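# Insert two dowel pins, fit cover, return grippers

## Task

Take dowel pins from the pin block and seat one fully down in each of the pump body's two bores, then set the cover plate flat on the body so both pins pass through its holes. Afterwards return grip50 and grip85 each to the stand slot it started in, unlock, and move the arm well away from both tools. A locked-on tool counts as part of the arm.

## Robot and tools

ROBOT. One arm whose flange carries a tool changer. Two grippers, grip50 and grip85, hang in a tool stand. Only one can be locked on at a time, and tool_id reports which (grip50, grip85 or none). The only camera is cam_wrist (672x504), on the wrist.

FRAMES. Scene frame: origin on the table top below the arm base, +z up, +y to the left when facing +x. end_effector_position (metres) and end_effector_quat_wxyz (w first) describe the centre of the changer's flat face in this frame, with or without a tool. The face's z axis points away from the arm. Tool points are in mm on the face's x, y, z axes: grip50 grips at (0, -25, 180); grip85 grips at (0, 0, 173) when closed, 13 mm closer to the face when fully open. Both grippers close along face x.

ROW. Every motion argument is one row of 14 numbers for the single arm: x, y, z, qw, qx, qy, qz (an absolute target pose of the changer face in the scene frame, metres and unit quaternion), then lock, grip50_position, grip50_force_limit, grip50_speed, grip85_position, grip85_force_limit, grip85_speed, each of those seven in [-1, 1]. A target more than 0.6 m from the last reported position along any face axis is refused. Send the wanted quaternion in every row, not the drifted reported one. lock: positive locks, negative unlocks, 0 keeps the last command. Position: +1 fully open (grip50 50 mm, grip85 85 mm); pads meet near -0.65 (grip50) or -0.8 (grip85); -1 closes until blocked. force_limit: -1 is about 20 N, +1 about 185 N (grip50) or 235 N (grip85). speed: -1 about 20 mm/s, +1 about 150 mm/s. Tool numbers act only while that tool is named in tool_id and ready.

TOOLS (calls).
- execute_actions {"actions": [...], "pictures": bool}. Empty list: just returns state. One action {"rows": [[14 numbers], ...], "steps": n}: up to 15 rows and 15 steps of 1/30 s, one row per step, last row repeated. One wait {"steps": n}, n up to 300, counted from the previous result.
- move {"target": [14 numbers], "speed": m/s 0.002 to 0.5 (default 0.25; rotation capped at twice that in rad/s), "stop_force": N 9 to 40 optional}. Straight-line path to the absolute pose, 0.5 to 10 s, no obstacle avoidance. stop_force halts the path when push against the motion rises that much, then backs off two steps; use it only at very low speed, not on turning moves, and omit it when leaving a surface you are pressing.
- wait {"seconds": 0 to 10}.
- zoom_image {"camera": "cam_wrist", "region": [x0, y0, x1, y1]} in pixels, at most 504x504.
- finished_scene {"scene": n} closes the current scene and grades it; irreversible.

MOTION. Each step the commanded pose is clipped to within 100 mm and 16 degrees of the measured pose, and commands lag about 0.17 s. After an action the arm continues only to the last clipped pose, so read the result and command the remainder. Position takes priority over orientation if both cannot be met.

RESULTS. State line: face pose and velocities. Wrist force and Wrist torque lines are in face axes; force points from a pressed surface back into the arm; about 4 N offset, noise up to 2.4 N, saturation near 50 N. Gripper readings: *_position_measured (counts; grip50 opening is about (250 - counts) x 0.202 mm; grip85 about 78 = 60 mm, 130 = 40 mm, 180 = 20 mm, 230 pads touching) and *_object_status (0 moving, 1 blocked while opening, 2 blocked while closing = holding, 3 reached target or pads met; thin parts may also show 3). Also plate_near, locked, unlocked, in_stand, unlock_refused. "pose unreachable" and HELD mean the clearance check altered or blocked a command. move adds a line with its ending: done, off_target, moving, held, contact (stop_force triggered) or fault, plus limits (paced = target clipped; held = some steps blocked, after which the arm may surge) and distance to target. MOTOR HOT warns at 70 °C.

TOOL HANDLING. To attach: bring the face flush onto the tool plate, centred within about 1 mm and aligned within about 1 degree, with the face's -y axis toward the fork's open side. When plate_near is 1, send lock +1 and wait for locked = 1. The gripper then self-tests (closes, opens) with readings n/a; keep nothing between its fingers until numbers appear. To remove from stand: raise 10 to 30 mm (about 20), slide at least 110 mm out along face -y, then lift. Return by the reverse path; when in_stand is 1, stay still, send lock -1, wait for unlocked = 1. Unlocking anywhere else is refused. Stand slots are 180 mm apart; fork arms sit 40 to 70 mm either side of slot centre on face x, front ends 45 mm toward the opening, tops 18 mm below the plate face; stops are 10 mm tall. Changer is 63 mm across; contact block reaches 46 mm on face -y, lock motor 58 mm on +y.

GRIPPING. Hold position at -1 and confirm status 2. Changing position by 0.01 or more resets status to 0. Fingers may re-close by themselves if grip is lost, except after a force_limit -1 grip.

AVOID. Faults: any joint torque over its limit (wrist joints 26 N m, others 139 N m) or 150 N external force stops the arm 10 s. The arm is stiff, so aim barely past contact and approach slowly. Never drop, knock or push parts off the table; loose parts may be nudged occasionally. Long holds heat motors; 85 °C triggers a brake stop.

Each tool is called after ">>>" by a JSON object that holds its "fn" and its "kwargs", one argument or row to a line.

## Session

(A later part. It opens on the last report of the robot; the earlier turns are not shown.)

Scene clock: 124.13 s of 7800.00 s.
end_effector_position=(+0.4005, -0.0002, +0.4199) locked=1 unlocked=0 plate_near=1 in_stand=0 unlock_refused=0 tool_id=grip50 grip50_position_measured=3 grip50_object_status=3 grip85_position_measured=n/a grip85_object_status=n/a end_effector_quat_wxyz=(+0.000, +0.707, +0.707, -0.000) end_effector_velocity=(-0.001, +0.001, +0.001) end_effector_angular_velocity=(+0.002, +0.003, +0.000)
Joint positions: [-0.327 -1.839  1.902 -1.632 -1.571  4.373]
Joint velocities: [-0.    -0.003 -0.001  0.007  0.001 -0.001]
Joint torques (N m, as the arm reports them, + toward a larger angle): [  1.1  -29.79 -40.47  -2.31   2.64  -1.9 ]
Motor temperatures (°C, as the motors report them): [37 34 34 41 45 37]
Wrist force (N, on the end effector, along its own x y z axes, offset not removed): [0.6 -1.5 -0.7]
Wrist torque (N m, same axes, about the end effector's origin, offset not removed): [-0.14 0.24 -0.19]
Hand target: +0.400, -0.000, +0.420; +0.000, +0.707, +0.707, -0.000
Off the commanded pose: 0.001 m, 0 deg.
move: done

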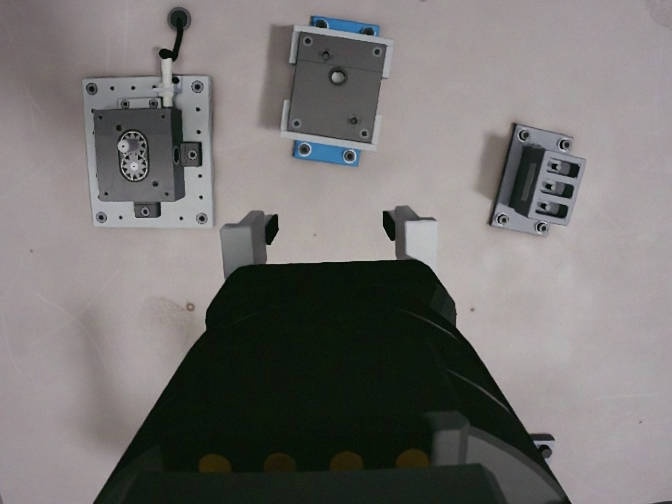

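>>> {"fn": "move", "kwargs": {
  "target": [0.43,0.21,0.33,0,0.7071,0.7071,0,0,1,-1,0,1,0,0]
}}

>>> {"fn": "zoom_image", "kwargs": {
  "camera": "cam_wrist",
  "region": [200,0,480,260]
}}

Scene clock: 134.80 s of 7800.00 s.
end_effector_position=(+0.4294, +0.2097, +0.3300) locked=1 unlocked=0 plate_near=1 in_stand=0 unlock_refused=0 tool_id=grip50 grip50_position_measured=3 grip50_object_status=3 grip85_position_measured=n/a grip85_object_status=n/a end_effector_quat_wxyz=(+0.000, +0.707, +0.707, -0.001) end_effector_velocity=(+0.001, +0.002, +0.001) end_effector_angular_velocity=(+0.000, -0.004, -0.001)
Joint positions: [ 0.184 -1.595  1.931 -1.905 -1.572  4.884]
Joint velocities: [ 0.004  0.004 -0.005 -0.002 -0.     0.005]
Joint torques (N m, as the arm reports them, + toward a larger angle): [ 12.3  -20.11 -39.99  -5.6   -2.28   1.76]
Motor temperatures (°C, as the motors report them): [37 34 34 41 45 37]
Wrist force (N, on the end effector, along its own x y z axes, offset not removed): [2.7 2.0 1.1]
Wrist torque (N m, same axes, about the end effector's origin, offset not removed): [0.16 -0.09 -0.05]
Hand target: +0.430, +0.210, +0.330; +0.000, +0.707, +0.707, -0.001
Off the commanded pose: 0.001 m, 0 deg.
After step 90, 6.03 s passed at rest.
move: done

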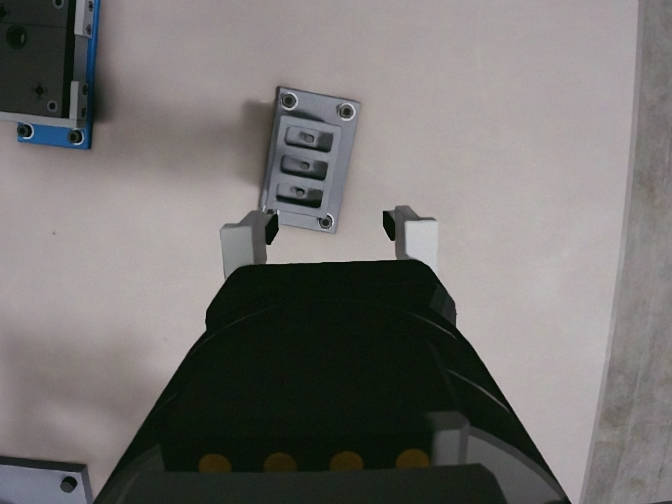

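Region (200, 0, 480, 260) of cam_wrist's 672x504 image, scaled by 1.800, with more detail than that image has; it fills the top 468 rows of this view, and the rest is white.

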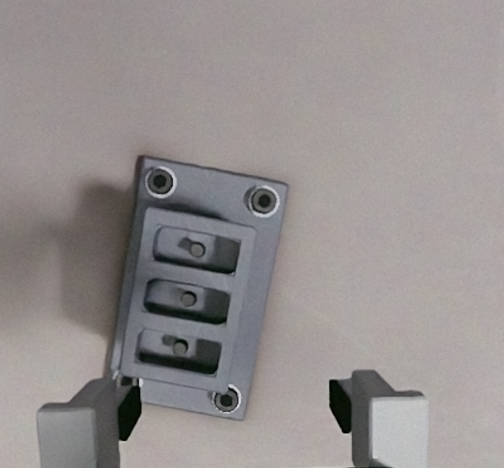

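>>> {"fn": "move", "kwargs": {
  "target": [0.4085,0.187,0.28,0,0.7744,0.6327,0,0,0.3,-1,0,1,0,0],
  "speed": 0.1
}}

>>> {"fn": "zoom_image", "kwargs": {
  "camera": "cam_wrist",
  "region": [200,60,460,300]
}}

Scene clock: 140.90 s of 7800.00 s.
end_effector_position=(+0.4085, +0.1871, +0.2804) locked=1 unlocked=0 plate_near=1 in_stand=0 unlock_refused=0 tool_id=grip50 grip50_position_measured=107 grip50_object_status=3 grip85_position_measured=n/a grip85_object_status=n/a end_effector_quat_wxyz=(-0.000, +0.774, +0.633, +0.000) end_effector_velocity=(-0.000, -0.002, -0.003) end_effector_angular_velocity=(-0.000, -0.000, -0.009)
Joint positions: [ 0.14  -1.616  2.089 -2.043 -1.57   5.04 ]
Joint velocities: [-0.003  0.001  0.007 -0.008 -0.     0.006]
Joint torques (N m, as the arm reports them, + toward a larger angle): [-10.8  -39.46 -19.73  -5.88   2.5    1.89]
Motor temperatures (°C, as the motors report them): [37 34 34 41 45 37]
Wrist force (N, on the end effector, along its own x y z axes, offset not removed): [1.0 -2.7 4.9]
Wrist torque (N m, same axes, about the end effector's origin, offset not removed): [-0.17 0.11 -0.01]
Hand target: +0.408, +0.187, +0.280; -0.000, +0.774, +0.633, +0.000
Off the commanded pose: 0.000 m, 0 deg.
After step 90, 1.63 s passed at rest.
move: done

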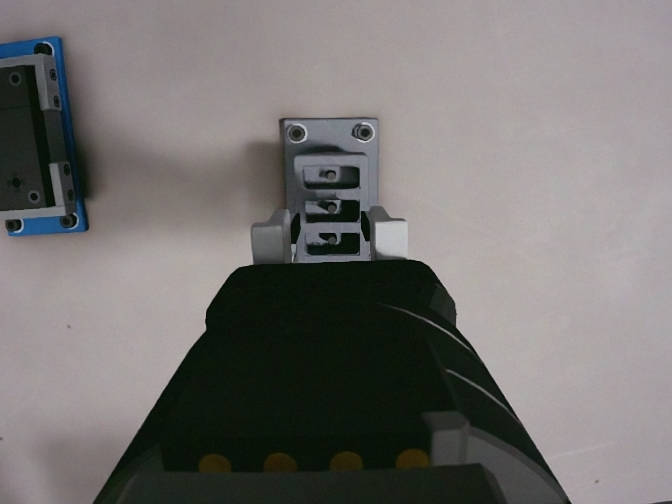

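Region (200, 60, 460, 300) of cam_wrist's 672x504 image, scaled by 1.938, with more detail than that image has; it fills the top 465 rows of this view, and the rest is white.

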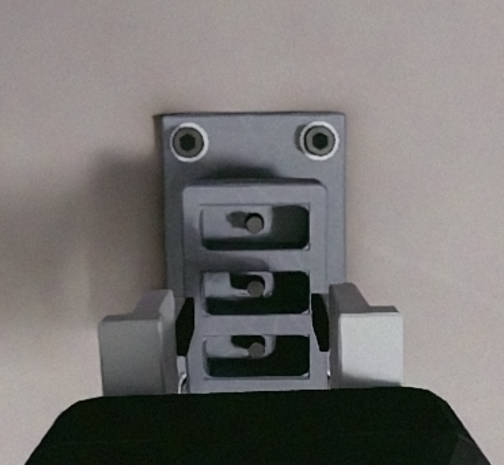

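>>> {"fn": "move", "kwargs": {
  "target": [0.4085,0.187,0.25,0,0.7744,0.6327,0,0,-0.2,-1,0,1,0,0],
  "speed": 0.05
}}

>>> {"fn": "zoom_image", "kwargs": {
  "camera": "cam_wrist",
  "region": [260,140,400,270]
}}

Scene clock: 155.93 s of 7800.00 s.
end_effector_position=(+0.4086, +0.1870, +0.2526) locked=1 unlocked=0 plate_near=1 in_stand=0 unlock_refused=0 tool_id=grip50 grip50_position_measured=182 grip50_object_status=3 grip85_position_measured=n/a grip85_object_status=n/a end_effector_quat_wxyz=(+0.001, +0.774, +0.633, +0.001) end_effector_velocity=(+0.000, -0.000, -0.001) end_effector_angular_velocity=(-0.001, +0.002, -0.001)
Joint positions: [ 0.14  -1.579  2.136 -2.129 -1.57   5.041]
Joint velocities: [-0.     0.002  0.    -0.001 -0.001  0.001]
Joint torques (N m, as the arm reports them, + toward a larger angle): [ -0.35 -28.9  -26.45  -4.12   0.29  -0.01]
Motor temperatures (°C, as the motors report them): [37 34 34 41 45 37]
Wrist force (N, on the end effector, along its own x y z axes, offset not removed): [0.1 -7.2 -28.8]
Wrist torque (N m, same axes, about the end effector's origin, offset not removed): [1.72 -0.66 0.15]
Hand target: +0.409, +0.187, +0.253; +0.001, +0.774, +0.633, +0.001
Off the commanded pose: 0.003 m, 0 deg.
FORCE FAULT: contact force on the arm reached its limit, and the arm stopped for 10 seconds. The contact can be on any part of the arm, not only on its tool. The arm's remaining commands of this call were not run. The arm holds still and accepts commands again. Move the arm away from the contact; if what it grips holds it there, let go first. Pushing or pulling that hard again can fault the arm again.
After step 90, 1.10 s passed at rest.
move: fault

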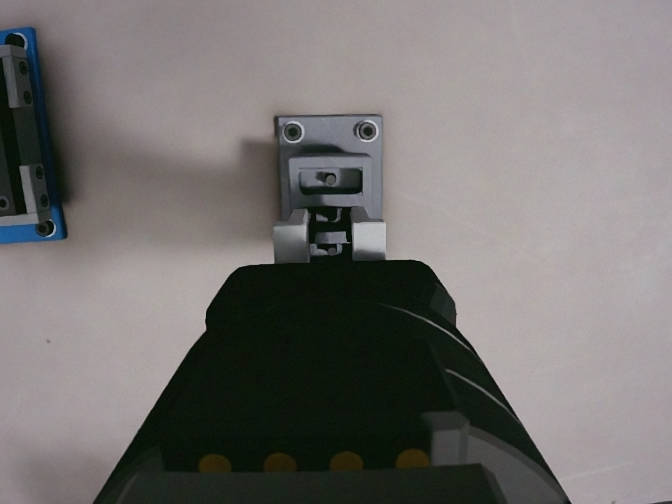

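Region (260, 140, 400, 270) of cam_wrist's 672x504 image, scaled by 3.600, with more detail than that image has; it fills the top 468 rows of this view, and the rest is white.

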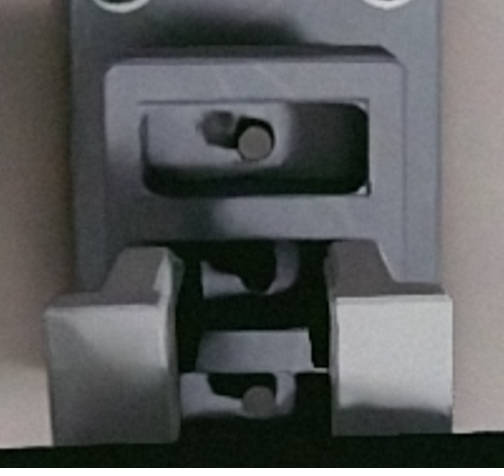

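>>> {"fn": "move", "kwargs": {
  "target": [0.4085,0.187,0.262,0,0.7744,0.6327,0,0,-0.39,-1,0,1,0,0],
  "speed": 0.03
}}

>>> {"fn": "zoom_image", "kwargs": {
  "camera": "cam_wrist",
  "region": [260,140,400,270]
}}

Scene clock: 164.70 s of 7800.00 s.
end_effector_position=(+0.4085, +0.1870, +0.2617) locked=1 unlocked=0 plate_near=1 in_stand=0 unlock_refused=0 tool_id=grip50 grip50_position_measured=210 grip50_object_status=3 grip85_position_measured=n/a grip85_object_status=n/a end_effector_quat_wxyz=(+0.000, +0.774, +0.633, +0.000) end_effector_velocity=(-0.001, +0.000, +0.002) end_effector_angular_velocity=(-0.000, +0.002, +0.001)
Joint positions: [ 0.14  -1.592  2.12  -2.098 -1.57   5.041]
Joint velocities: [ 0.001 -0.003 -0.003  0.008 -0.    -0.001]
Joint torques (N m, as the arm reports them, + toward a larger angle): [ 11.14 -39.31 -38.37  -2.14   0.56   0.75]
Motor temperatures (°C, as the motors report them): [37 34 34 41 45 37]
Wrist force (N, on the end effector, along its own x y z axes, offset not removed): [-0.3 -2.2 0.3]
Wrist torque (N m, same axes, about the end effector's origin, offset not removed): [-0.21 0.30 -0.18]
Hand target: +0.409, +0.187, +0.262; +0.000, +0.774, +0.633, +0.000
Off the commanded pose: 0.000 m, 0 deg.
After step 90, 4.97 s passed at rest.
move: done

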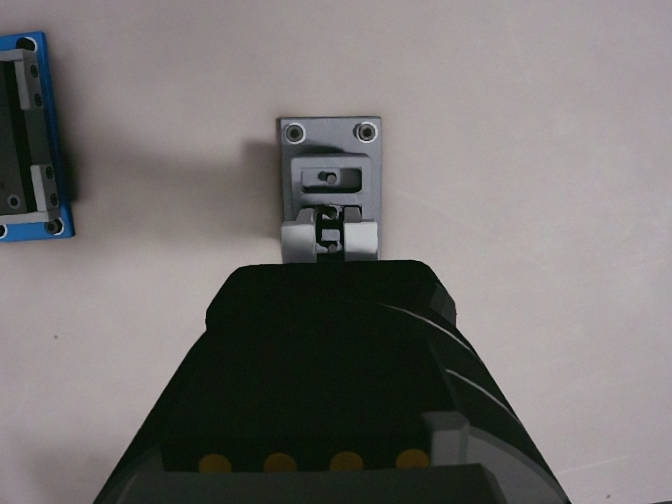

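Region (260, 140, 400, 270) of cam_wrist's 672x504 image, scaled by 3.600, with more detail than that image has; it fills the top 468 rows of this view, and the rest is white.

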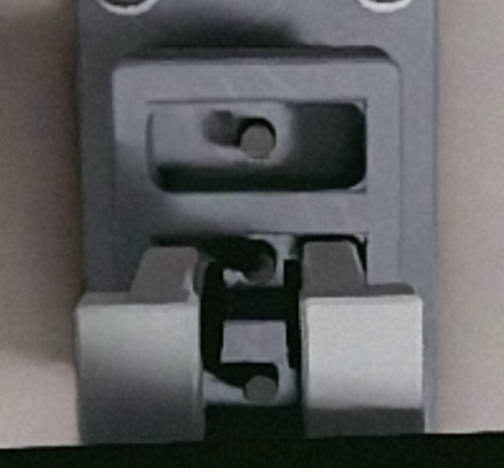

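>>> {"fn": "move", "kwargs": {
  "target": [0.4086,0.1877,0.258,0,0.7744,0.6327,0,0,-0.39,-1,0,1,0,0],
  "speed": 0.01
}}

>>> {"fn": "move", "kwargs": {
  "target": [0.4086,0.1877,0.240,0,0.7744,0.6327,0,0,-0.39,-1,0,1,0,0],
  "speed": 0.004,
  "stop_force": 10
}}

>>> {"fn": "zoom_image", "kwargs": {
  "camera": "cam_wrist",
  "region": [260,140,400,270]
}}

Scene clock: 168.63 s of 7800.00 s.
end_effector_position=(+0.4086, +0.1876, +0.2583) locked=1 unlocked=0 plate_near=1 in_stand=0 unlock_refused=0 tool_id=grip50 grip50_position_measured=210 grip50_object_status=3 grip85_position_measured=n/a grip85_object_status=n/a end_effector_quat_wxyz=(+0.000, +0.774, +0.633, -0.000) end_effector_velocity=(-0.000, +0.000, -0.003) end_effector_angular_velocity=(-0.000, +0.002, +0.001)
Joint positions: [ 0.141 -1.586  2.125 -2.108 -1.57   5.042]
Joint velocities: [ 0.001  0.005  0.004 -0.007 -0.     0.   ]
Joint torques (N m, as the arm reports them, + toward a larger angle): [ 12.16 -16.57 -18.08  -5.53   1.83   1.86]
Motor temperatures (°C, as the motors report them): [37 34 34 41 45 37]
Wrist force (N, on the end effector, along its own x y z axes, offset not removed): [2.0 0.1 1.7]
Wrist torque (N m, same axes, about the end effector's origin, offset not removed): [-0.21 0.02 0.01]
Hand target: +0.409, +0.188, +0.258; +0.000, +0.774, +0.633, -0.000
Off the commanded pose: 0.000 m, 0 deg.
After step 90, 0.23 s passed at rest.
move: done

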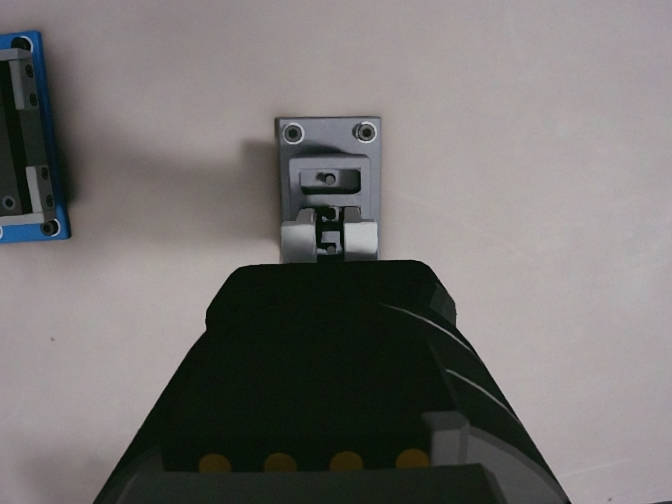

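Scene clock: 173.43 s of 7800.00 s.
end_effector_position=(+0.4085, +0.1877, +0.2402) locked=1 unlocked=0 plate_near=1 in_stand=0 unlock_refused=0 tool_id=grip50 grip50_position_measured=210 grip50_object_status=3 grip85_position_measured=n/a grip85_object_status=n/a end_effector_quat_wxyz=(-0.000, +0.774, +0.633, -0.000) end_effector_velocity=(-0.000, -0.000, -0.001) end_effector_angular_velocity=(-0.000, -0.000, -0.000)
Joint positions: [ 0.141 -1.559  2.153 -2.163 -1.57   5.042]
Joint velocities: [-0.     0.001  0.002 -0.004 -0.    -0.   ]
Joint torques (N m, as the arm reports them, + toward a larger angle): [ 11.89 -17.91 -15.63  -5.83   2.35   1.82]
Motor temperatures (°C, as the motors report them): [37 34 34 41 45 37]
Wrist force (N, on the end effector, along its own x y z axes, offset not removed): [3.6 -2.9 0.2]
Wrist torque (N m, same axes, about the end effector's origin, offset not removed): [-0.24 -0.10 -0.05]
Hand target: +0.409, +0.188, +0.240; -0.000, +0.774, +0.633, -0.000
Off the commanded pose: 0.000 m, 0 deg.
move: done

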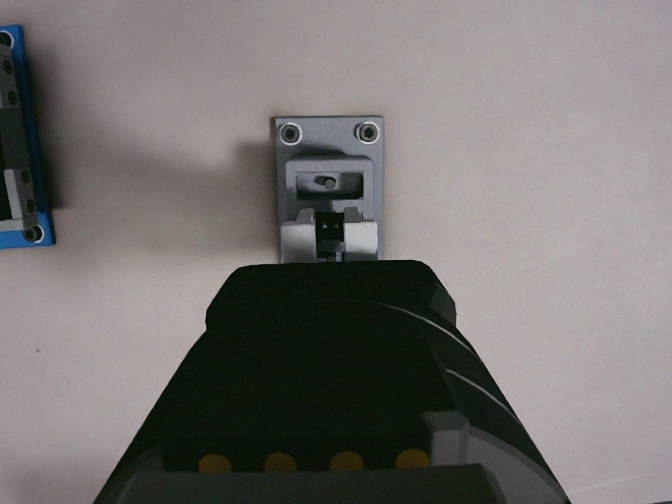

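Region (260, 140, 400, 270) of cam_wrist's 672x504 image, scaled by 3.600, with more detail than that image has; it fills the top 468 rows of this view, and the rest is white.

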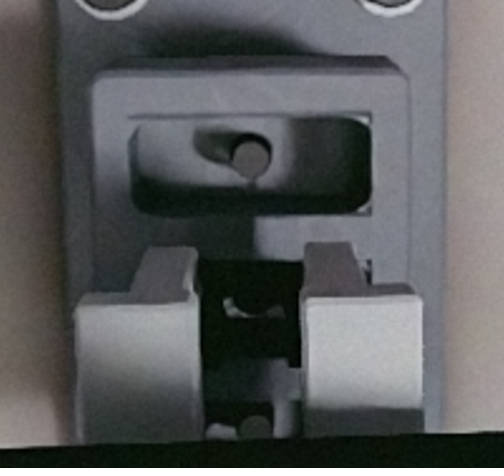

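>>> {"fn": "move", "kwargs": {
  "target": [0.4086,0.1877,0.222,0,0.7744,0.6327,0,0,-0.39,-1,0,1,0,0],
  "speed": 0.004,
  "stop_force": 10
}}

Scene clock: 177.43 s of 7800.00 s.
end_effector_position=(+0.4085, +0.1877, +0.2355) locked=1 unlocked=0 plate_near=1 in_stand=0 unlock_refused=0 tool_id=grip50 grip50_position_measured=210 grip50_object_status=3 grip85_position_measured=n/a grip85_object_status=n/a end_effector_quat_wxyz=(+0.000, +0.774, +0.633, +0.000) end_effector_velocity=(+0.000, -0.000, +0.000) end_effector_angular_velocity=(-0.000, +0.004, -0.000)
Joint positions: [ 0.141 -1.552  2.16  -2.177 -1.57   5.042]
Joint velocities: [-0.001  0.001 -0.002  0.005  0.    -0.001]
Joint torques (N m, as the arm reports them, + toward a larger angle): [ 10.26 -20.18 -22.31  -2.52   2.21   2.04]
Motor temperatures (°C, as the motors report them): [37 34 34 41 45 37]
Wrist force (N, on the end effector, along its own x y z axes, offset not removed): [-6.2 -14.7 -50.0]
Wrist torque (N m, same axes, about the end effector's origin, offset not removed): [3.56 -0.91 -0.19]
Hand target: +0.409, +0.188, +0.236; +0.000, +0.774, +0.633, +0.000
Off the commanded pose: 0.014 m, 0 deg.
move: contact

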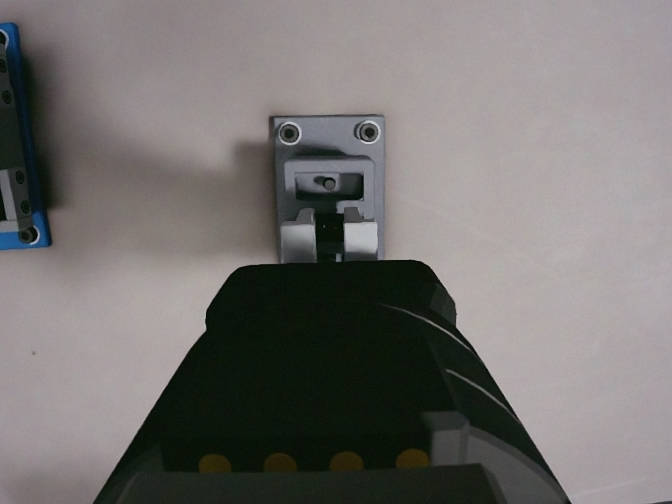

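>>> {"fn": "move", "kwargs": {
  "target": [0.4086,0.1877,0.238,0,0.7744,0.6327,0,0,-0.39,-1,0,1,0,0],
  "speed": 0.01
}}

>>> {"fn": "move", "kwargs": {
  "target": [0.4086,0.1877,0.238,0,0.7744,0.6327,0,0,-1,-0.5,-0.8,1,0,0],
  "speed": 0.01
}}

Scene clock: 180.17 s of 7800.00 s.
end_effector_position=(+0.4086, +0.1877, +0.2379) locked=1 unlocked=0 plate_near=1 in_stand=0 unlock_refused=0 tool_id=grip50 grip50_position_measured=210 grip50_object_status=3 grip85_position_measured=n/a grip85_object_status=n/a end_effector_quat_wxyz=(+0.000, +0.774, +0.633, +0.000) end_effector_velocity=(+0.000, -0.000, +0.001) end_effector_angular_velocity=(-0.000, -0.001, -0.000)
Joint positions: [ 0.141 -1.555  2.156 -2.17  -1.57   5.042]
Joint velocities: [-0.    -0.001 -0.002  0.003 -0.    -0.   ]
Joint torques (N m, as the arm reports them, + toward a larger angle): [ -1.66 -40.13 -35.4   -2.16   1.73   1.74]
Motor temperatures (°C, as the motors report them): [37 34 34 41 45 37]
Wrist force (N, on the end effector, along its own x y z axes, offset not removed): [0.6 1.1 1.6]
Wrist torque (N m, same axes, about the end effector's origin, offset not removed): [0.01 0.32 -0.16]
Hand target: +0.409, +0.188, +0.238; +0.000, +0.774, +0.633, +0.000
Off the commanded pose: 0.000 m, 0 deg.
move: done

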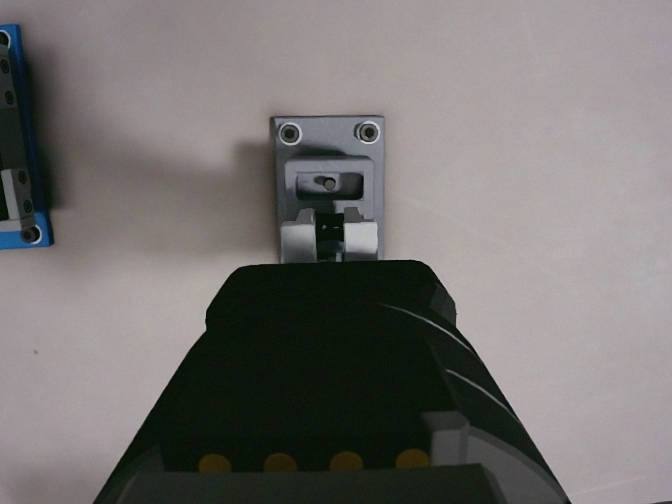

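Scene clock: 180.87 s of 7800.00 s.
end_effector_position=(+0.4086, +0.1877, +0.2380) locked=1 unlocked=0 plate_near=1 in_stand=0 unlock_refused=0 tool_id=grip50 grip50_position_measured=238 grip50_object_status=2 grip85_position_measured=n/a grip85_object_status=n/a end_effector_quat_wxyz=(-0.000, +0.774, +0.633, -0.000) end_effector_velocity=(-0.001, +0.000, -0.001) end_effector_angular_velocity=(+0.000, +0.004, +0.000)
Joint positions: [ 0.141 -1.556  2.156 -2.17  -1.57   5.042]
Joint velocities: [0.    0.002 0.001 0.001 0.001 0.   ]
Joint torques (N m, as the arm reports them, + toward a larger angle): [ -5.06 -38.74 -36.01  -2.2    1.61   1.91]
Motor temperatures (°C, as the motors report them): [37 34 34 41 45 37]
Wrist force (N, on the end effector, along its own x y z axes, offset not removed): [-0.7 1.3 1.3]
Wrist torque (N m, same axes, about the end effector's origin, offset not removed): [0.02 0.16 -0.14]
Hand target: +0.409, +0.188, +0.238; +0.000, +0.774, +0.633, +0.000
Off the commanded pose: 0.000 m, 0 deg.
move: done

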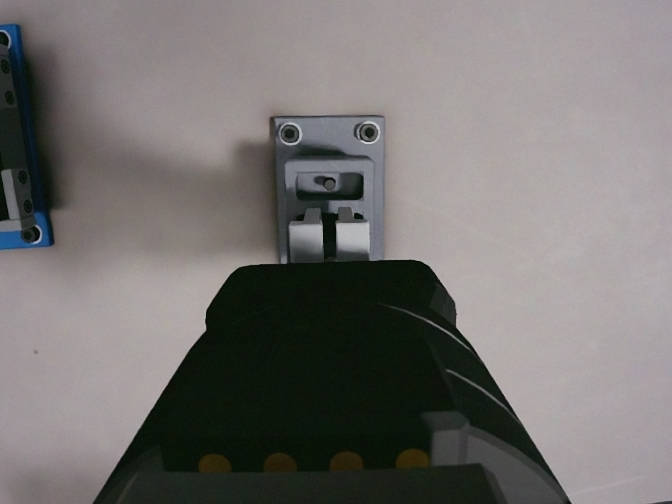

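>>> {"fn": "move", "kwargs": {
  "target": [0.4086,0.1877,0.30,0,0.7744,0.6327,0,0,-1,-0.5,-0.8,1,0,0],
  "speed": 0.05
}}

>>> {"fn": "zoom_image", "kwargs": {
  "camera": "cam_wrist",
  "region": [260,140,400,270]
}}

Scene clock: 185.67 s of 7800.00 s.
end_effector_position=(+0.4088, +0.1877, +0.2996) locked=1 unlocked=0 plate_near=1 in_stand=0 unlock_refused=0 tool_id=grip50 grip50_position_measured=238 grip50_object_status=2 grip85_position_measured=n/a grip85_object_status=n/a end_effector_quat_wxyz=(+0.000, +0.774, +0.633, +0.000) end_effector_velocity=(+0.000, -0.000, +0.004) end_effector_angular_velocity=(+0.000, -0.002, -0.001)
Joint positions: [ 0.141 -1.637  2.055 -1.987 -1.57   5.042]
Joint velocities: [-0.001 -0.005 -0.006  0.008  0.    -0.   ]
Joint torques (N m, as the arm reports them, + toward a larger angle): [-11.85 -38.51 -38.03  -2.32   0.97  -1.79]
Motor temperatures (°C, as the motors report them): [37 34 34 41 45 37]
Wrist force (N, on the end effector, along its own x y z axes, offset not removed): [2.4 -2.4 0.6]
Wrist torque (N m, same axes, about the end effector's origin, offset not removed): [-0.25 0.00 -0.15]
Hand target: +0.409, +0.188, +0.300; +0.000, +0.774, +0.633, +0.000
Off the commanded pose: 0.000 m, 0 deg.
After step 90, 0.13 s passed at rest.
move: done

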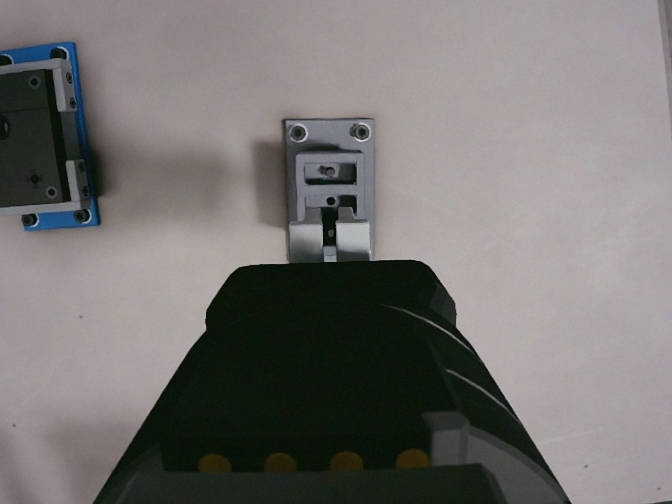

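Region (260, 140, 400, 270) of cam_wrist's 672x504 image, scaled by 3.600, with more detail than that image has; it fills the top 468 rows of this view, and the rest is white.

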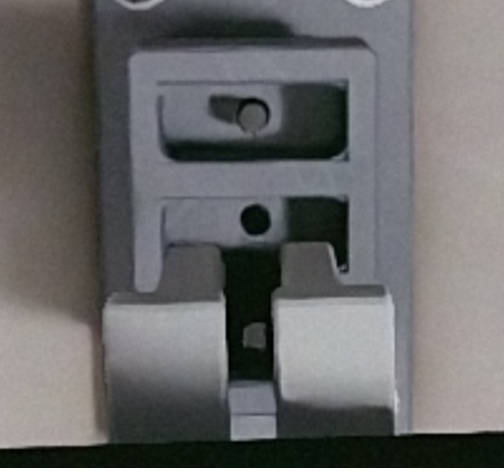

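>>> {"fn": "move", "kwargs": {
  "target": [0.40,-0.173,0.33,0,0.7071,0.7071,0,0,-1,-0.5,-0.8,1,0,0],
  "speed": 0.2
}}

>>> {"fn": "zoom_image", "kwargs": {
  "camera": "cam_wrist",
  "region": [200,0,480,260]
}}

Scene clock: 191.13 s of 7800.00 s.
end_effector_position=(+0.4004, -0.1725, +0.3300) locked=1 unlocked=0 plate_near=1 in_stand=0 unlock_refused=0 tool_id=grip50 grip50_position_measured=238 grip50_object_status=2 grip85_position_measured=n/a grip85_object_status=n/a end_effector_quat_wxyz=(-0.000, +0.707, +0.707, +0.002) end_effector_velocity=(+0.000, -0.002, -0.000) end_effector_angular_velocity=(+0.001, +0.000, +0.002)
Joint positions: [-0.706 -1.702  2.029 -1.897 -1.568  3.994]
Joint velocities: [-0.004  0.004 -0.003  0.001  0.001 -0.006]
Joint torques (N m, as the arm reports them, + toward a larger angle): [-12.54 -13.37 -40.03  -2.35   2.49  -1.61]
Motor temperatures (°C, as the motors report them): [37 34 34 41 45 37]
Wrist force (N, on the end effector, along its own x y z axes, offset not removed): [-0.5 1.6 4.1]
Wrist torque (N m, same axes, about the end effector's origin, offset not removed): [-0.09 0.04 -0.23]
Hand target: +0.400, -0.173, +0.330; -0.000, +0.707, +0.707, +0.002
Off the commanded pose: 0.001 m, 0 deg.
move: done

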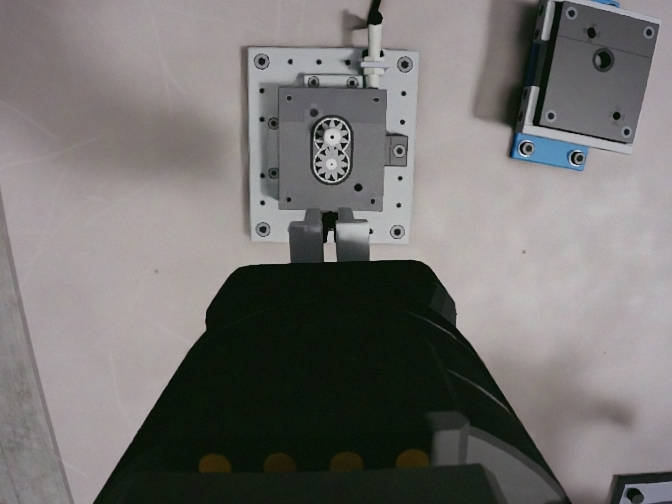

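Region (200, 0, 480, 260) of cam_wrist's 672x504 image, scaled by 1.800, with more detail than that image has; it fills the top 468 rows of this view, and the rest is white.

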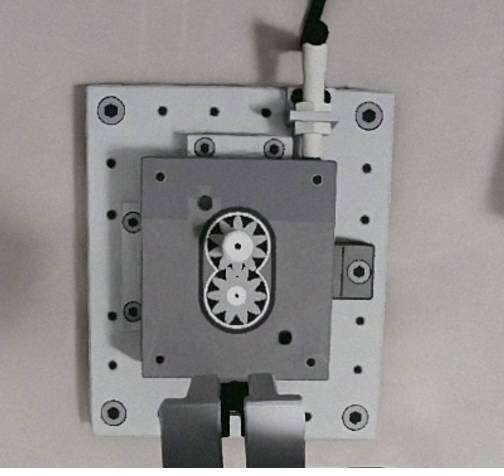

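>>> {"fn": "move", "kwargs": {
  "target": [0.415,-0.154,0.29,0,0.7071,0.7071,0,0,-1,-0.5,-0.8,1,0,0],
  "speed": 0.1
}}

>>> {"fn": "zoom_image", "kwargs": {
  "camera": "cam_wrist",
  "region": [200,0,480,260]
}}

Scene clock: 207.13 s of 7800.00 s.
end_effector_position=(+0.4147, -0.1540, +0.2903) locked=1 unlocked=0 plate_near=1 in_stand=0 unlock_refused=0 tool_id=grip50 grip50_position_measured=238 grip50_object_status=2 grip85_position_measured=n/a grip85_object_status=n/a end_effector_quat_wxyz=(-0.000, +0.707, +0.707, -0.000) end_effector_velocity=(+0.001, +0.001, -0.004) end_effector_angular_velocity=(+0.003, +0.004, -0.001)
Joint positions: [-0.649 -1.645  2.088 -2.013 -1.571  4.051]
Joint velocities: [ 0.003  0.007  0.004 -0.006 -0.001  0.004]
Joint torques (N m, as the arm reports them, + toward a larger angle): [ 11.88 -16.34 -19.11  -5.54  -2.44   1.96]
Motor temperatures (°C, as the motors report them): [37 34 34 41 45 37]
Wrist force (N, on the end effector, along its own x y z axes, offset not removed): [1.2 0.8 1.3]
Wrist torque (N m, same axes, about the end effector's origin, offset not removed): [0.07 -0.02 -0.25]
Hand target: +0.415, -0.154, +0.290; -0.000, +0.707, +0.707, -0.000
Off the commanded pose: 0.000 m, 0 deg.
After step 90, 12.00 s passed at rest.
move: done

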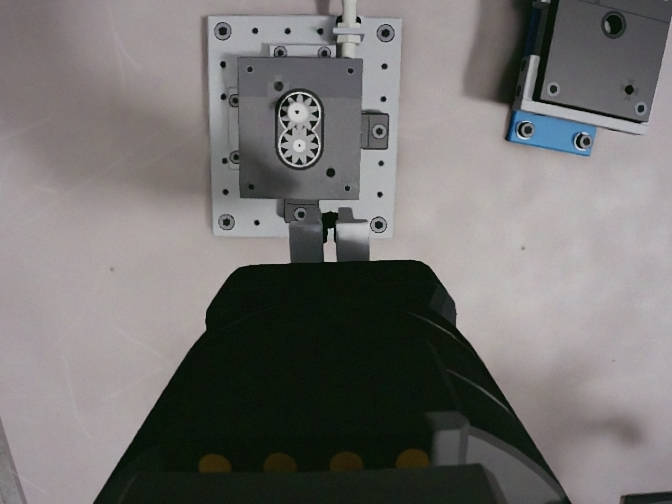

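Region (200, 0, 480, 260) of cam_wrist's 672x504 image, scaled by 1.800, with more detail than that image has; it fills the top 468 rows of this view, and the rest is white.

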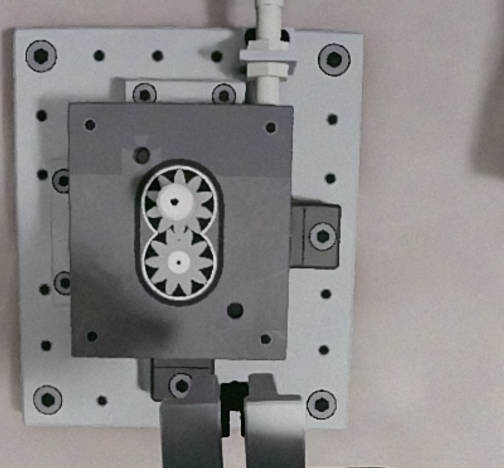

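>>> {"fn": "move", "kwargs": {
  "target": [0.393,-0.154,0.275,0,0.7071,0.7071,0,0,-1,-0.5,-0.8,1,0,0],
  "speed": 0.05
}}

>>> {"fn": "zoom_image", "kwargs": {
  "camera": "cam_wrist",
  "region": [230,60,430,260]
}}

Scene clock: 213.77 s of 7800.00 s.
end_effector_position=(+0.3932, -0.1540, +0.2752) locked=1 unlocked=0 plate_near=1 in_stand=0 unlock_refused=0 tool_id=grip50 grip50_position_measured=238 grip50_object_status=2 grip85_position_measured=n/a grip85_object_status=n/a end_effector_quat_wxyz=(-0.000, +0.707, +0.707, +0.000) end_effector_velocity=(-0.002, -0.000, -0.001) end_effector_angular_velocity=(-0.000, -0.002, -0.001)
Joint positions: [-0.682 -1.679  2.161 -2.052 -1.571  4.019]
Joint velocities: [-0.004 -0.004  0.007 -0.004  0.001 -0.003]
Joint torques (N m, as the arm reports them, + toward a larger angle): [-12.36 -35.14 -18.7   -6.     2.43  -1.48]
Motor temperatures (°C, as the motors report them): [37 34 34 41 45 37]
Wrist force (N, on the end effector, along its own x y z axes, offset not removed): [1.4 0.7 1.3]
Wrist torque (N m, same axes, about the end effector's origin, offset not removed): [-0.14 0.02 -0.14]
Hand target: +0.393, -0.154, +0.275; +0.000, +0.707, +0.707, +0.000
Off the commanded pose: 0.000 m, 0 deg.
After step 90, 2.67 s passed at rest.
move: done

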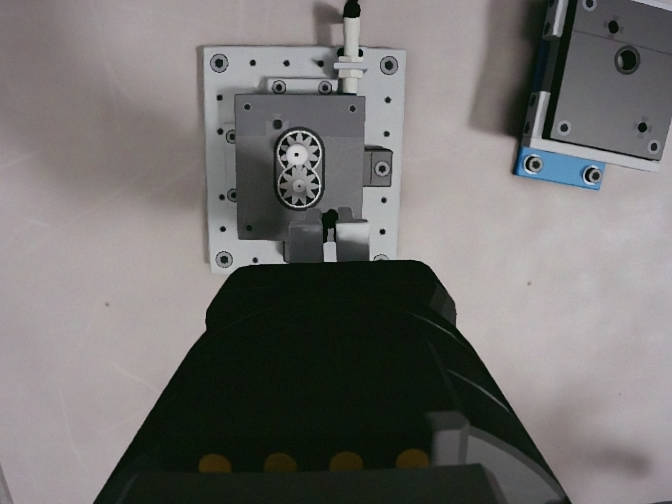

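Region (230, 60, 430, 260) of cam_wrist's 672x504 image, scaled by 2.520, with more detail than that image has.

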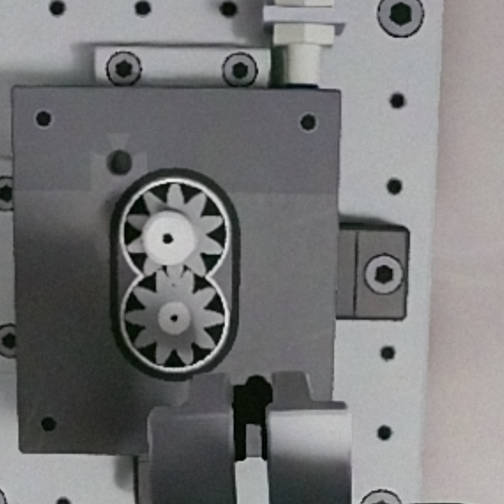

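>>> {"fn": "move", "kwargs": {
  "target": [0.393,-0.154,0.245,0,0.7071,0.7071,0,0,-1,-0.5,-0.8,1,0,0],
  "speed": 0.004,
  "stop_force": 9
}}

>>> {"fn": "zoom_image", "kwargs": {
  "camera": "cam_wrist",
  "region": [230,60,430,260]
}}

Scene clock: 223.50 s of 7800.00 s.
end_effector_position=(+0.3929, -0.1540, +0.2518) locked=1 unlocked=0 plate_near=1 in_stand=0 unlock_refused=0 tool_id=grip50 grip50_position_measured=238 grip50_object_status=2 grip85_position_measured=n/a grip85_object_status=n/a end_effector_quat_wxyz=(-0.000, +0.707, +0.707, +0.000) end_effector_velocity=(-0.000, +0.001, +0.000) end_effector_angular_velocity=(+0.003, +0.004, +0.001)
Joint positions: [-0.682 -1.646  2.201 -2.125 -1.571  4.018]
Joint velocities: [ 0.001 -0.001 -0.002  0.007 -0.    -0.   ]
Joint torques (N m, as the arm reports them, + toward a larger angle): [-12.28 -26.87 -26.79  -1.25  -1.88  -1.76]
Motor temperatures (°C, as the motors report them): [37 34 34 41 45 37]
Wrist force (N, on the end effector, along its own x y z axes, offset not removed): [3.3 0.4 -26.2]
Wrist torque (N m, same axes, about the end effector's origin, offset not removed): [1.07 0.49 -0.04]
Hand target: +0.393, -0.154, +0.252; +0.000, +0.707, +0.707, +0.000
Off the commanded pose: 0.007 m, 0 deg.
After step 90, 0.53 s passed at rest.
move: contact

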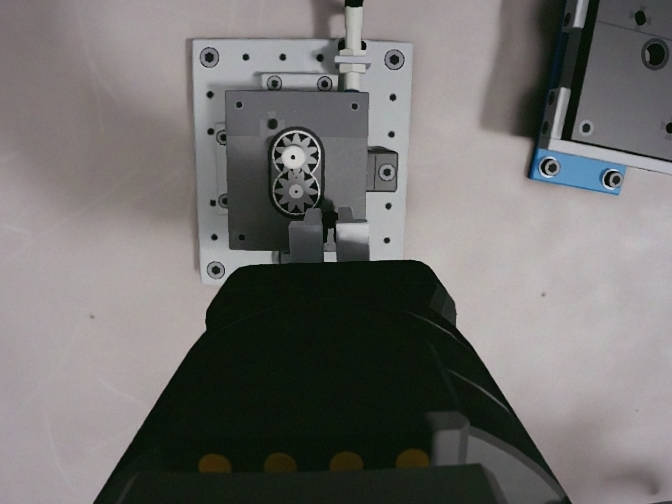

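Region (230, 60, 430, 260) of cam_wrist's 672x504 image, scaled by 2.520, with more detail than that image has.

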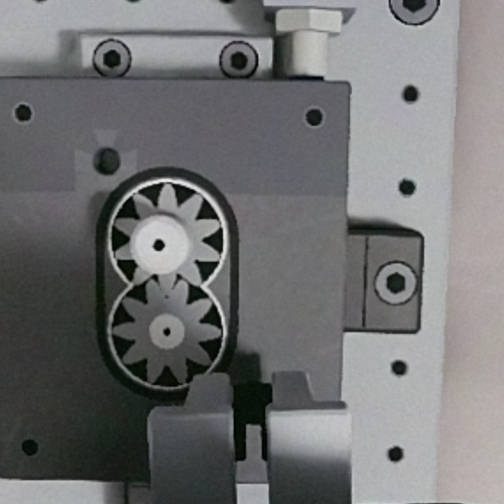

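>>> {"fn": "move", "kwargs": {
  "target": [0.393,-0.154,0.258,0,0.7071,0.7071,0,0,-1,-0.5,-0.8,1,0,0],
  "speed": 0.02
}}

>>> {"fn": "zoom_image", "kwargs": {
  "camera": "cam_wrist",
  "region": [300,190,360,250]
}}

Scene clock: 233.07 s of 7800.00 s.
end_effector_position=(+0.3930, -0.1540, +0.2577) locked=1 unlocked=0 plate_near=1 in_stand=0 unlock_refused=0 tool_id=grip50 grip50_position_measured=238 grip50_object_status=2 grip85_position_measured=n/a grip85_object_status=n/a end_effector_quat_wxyz=(+0.000, +0.707, +0.707, +0.000) end_effector_velocity=(+0.000, -0.001, +0.003) end_effector_angular_velocity=(-0.001, -0.001, +0.000)
Joint positions: [-0.682 -1.655  2.192 -2.106 -1.571  4.018]
Joint velocities: [-0.    -0.003 -0.006  0.007 -0.    -0.   ]
Joint torques (N m, as the arm reports them, + toward a larger angle): [ -4.3  -34.52 -37.45  -2.26   1.45  -0.46]
Motor temperatures (°C, as the motors report them): [37 34 34 41 45 37]
Wrist force (N, on the end effector, along its own x y z axes, offset not removed): [0.1 0.6 -2.1]
Wrist torque (N m, same axes, about the end effector's origin, offset not removed): [-0.13 0.14 -0.08]
Hand target: +0.393, -0.154, +0.258; +0.000, +0.707, +0.707, +0.000
Off the commanded pose: 0.000 m, 0 deg.
After step 90, 5.83 s passed at rest.
move: done

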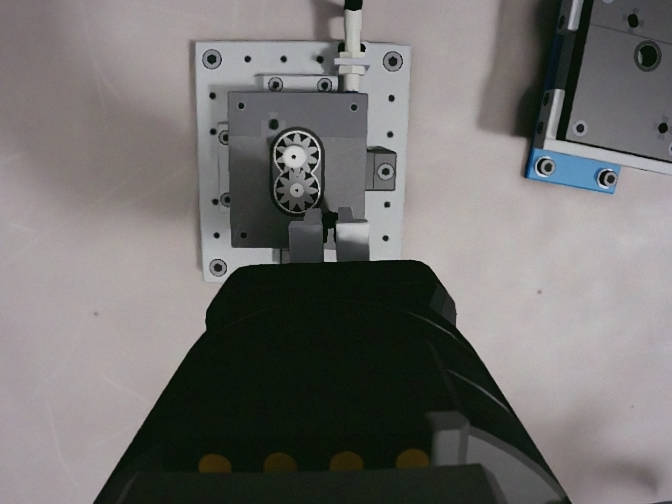

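Region (300, 190, 360, 250) of cam_wrist's 672x504 image, scaled by 8.400, with more detail than that image has.

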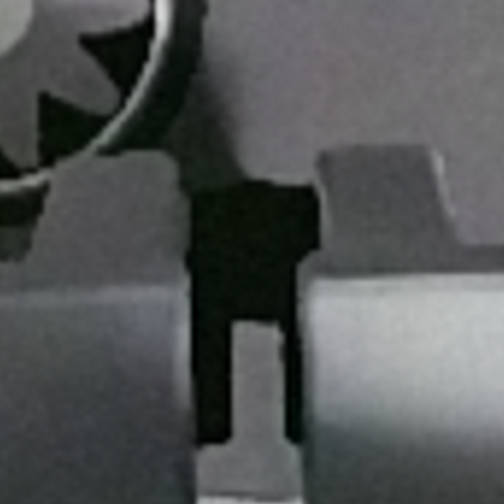

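>>> {"fn": "move", "kwargs": {
  "target": [0.393,-0.154,0.312,0,0.7071,0.7071,0,0,-1,-0.5,-0.8,1,0,0],
  "speed": 0.05
}}

>>> {"fn": "zoom_image", "kwargs": {
  "camera": "cam_wrist",
  "region": [260,140,400,270]
}}

Scene clock: 241.37 s of 7800.00 s.
end_effector_position=(+0.3931, -0.1541, +0.3117) locked=1 unlocked=0 plate_near=1 in_stand=0 unlock_refused=0 tool_id=grip50 grip50_position_measured=238 grip50_object_status=2 grip85_position_measured=n/a grip85_object_status=n/a end_effector_quat_wxyz=(+0.000, +0.707, +0.707, +0.000) end_effector_velocity=(+0.000, -0.000, +0.002) end_effector_angular_velocity=(+0.000, +0.001, -0.000)
Joint positions: [-0.682 -1.721  2.095 -1.943 -1.571  4.018]
Joint velocities: [-0.    -0.001 -0.005  0.007 -0.    -0.   ]
Joint torques (N m, as the arm reports them, + toward a larger angle): [  6.57 -35.19 -38.69  -2.22  -1.89   0.8 ]
Motor temperatures (°C, as the motors report them): [37 34 34 41 45 37]
Wrist force (N, on the end effector, along its own x y z axes, offset not removed): [-1.2 -1.7 -1.2]
Wrist torque (N m, same axes, about the end effector's origin, offset not removed): [-0.21 0.15 -0.10]
Hand target: +0.393, -0.154, +0.312; +0.000, +0.707, +0.707, +0.000
Off the commanded pose: 0.000 m, 0 deg.
After step 90, 3.77 s passed at rest.
move: done

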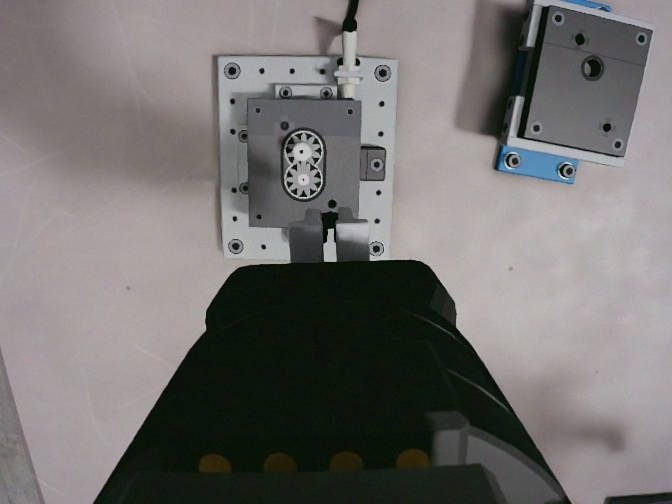

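Region (260, 140, 400, 270) of cam_wrist's 672x504 image, scaled by 3.600, with more detail than that image has; it fills the top 468 rows of this view, and the rest is white.

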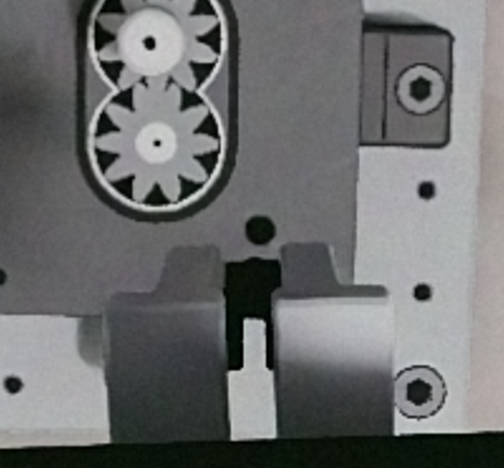

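>>> {"fn": "move", "kwargs": {
  "target": [0.3949,-0.1532,0.312,0,0.7071,0.7071,0,0,-1,-0.5,-0.8,1,0,0],
  "speed": 0.02
}}

>>> {"fn": "zoom_image", "kwargs": {
  "camera": "cam_wrist",
  "region": [260,140,400,270]
}}

Scene clock: 244.57 s of 7800.00 s.
end_effector_position=(+0.3948, -0.1533, +0.3120) locked=1 unlocked=0 plate_near=1 in_stand=0 unlock_refused=0 tool_id=grip50 grip50_position_measured=238 grip50_object_status=2 grip85_position_measured=n/a grip85_object_status=n/a end_effector_quat_wxyz=(+0.000, +0.707, +0.707, -0.000) end_effector_velocity=(+0.001, +0.001, -0.002) end_effector_angular_velocity=(+0.002, +0.002, +0.001)
Joint positions: [-0.678 -1.718  2.091 -1.943 -1.571  4.022]
Joint velocities: [ 0.003  0.003  0.001 -0.001  0.     0.002]
Joint torques (N m, as the arm reports them, + toward a larger angle): [ 11.21 -13.33 -39.27  -5.76  -2.07   2.05]
Motor temperatures (°C, as the motors report them): [37 34 34 41 45 37]
Wrist force (N, on the end effector, along its own x y z axes, offset not removed): [2.6 -0.6 3.3]
Wrist torque (N m, same axes, about the end effector's origin, offset not removed): [-0.05 -0.03 -0.04]
Hand target: +0.395, -0.153, +0.312; -0.000, +0.707, +0.707, -0.000
Off the commanded pose: 0.000 m, 0 deg.
move: done

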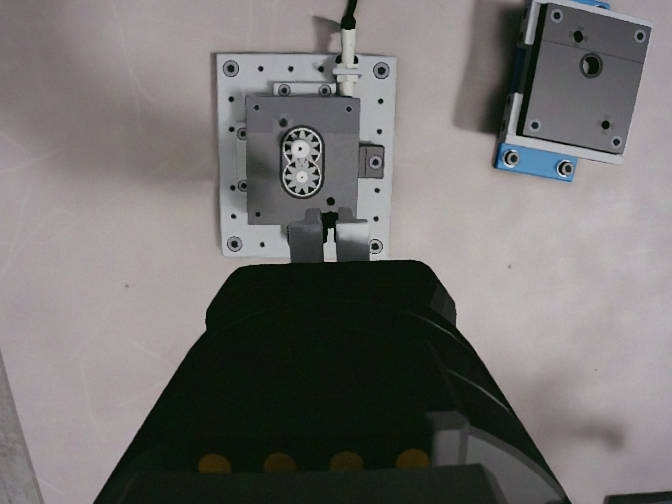

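Region (260, 140, 400, 270) of cam_wrist's 672x504 image, scaled by 3.600, with more detail than that image has; it fills the top 468 rows of this view, and the rest is white.

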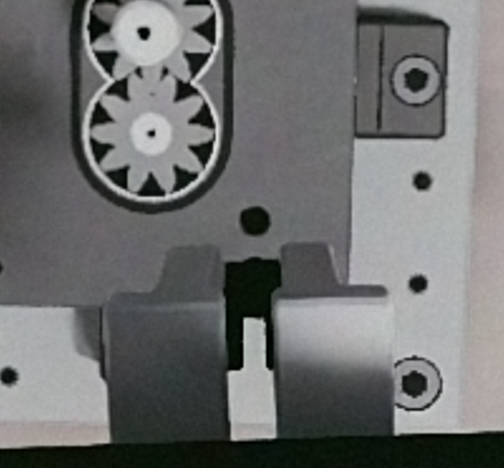

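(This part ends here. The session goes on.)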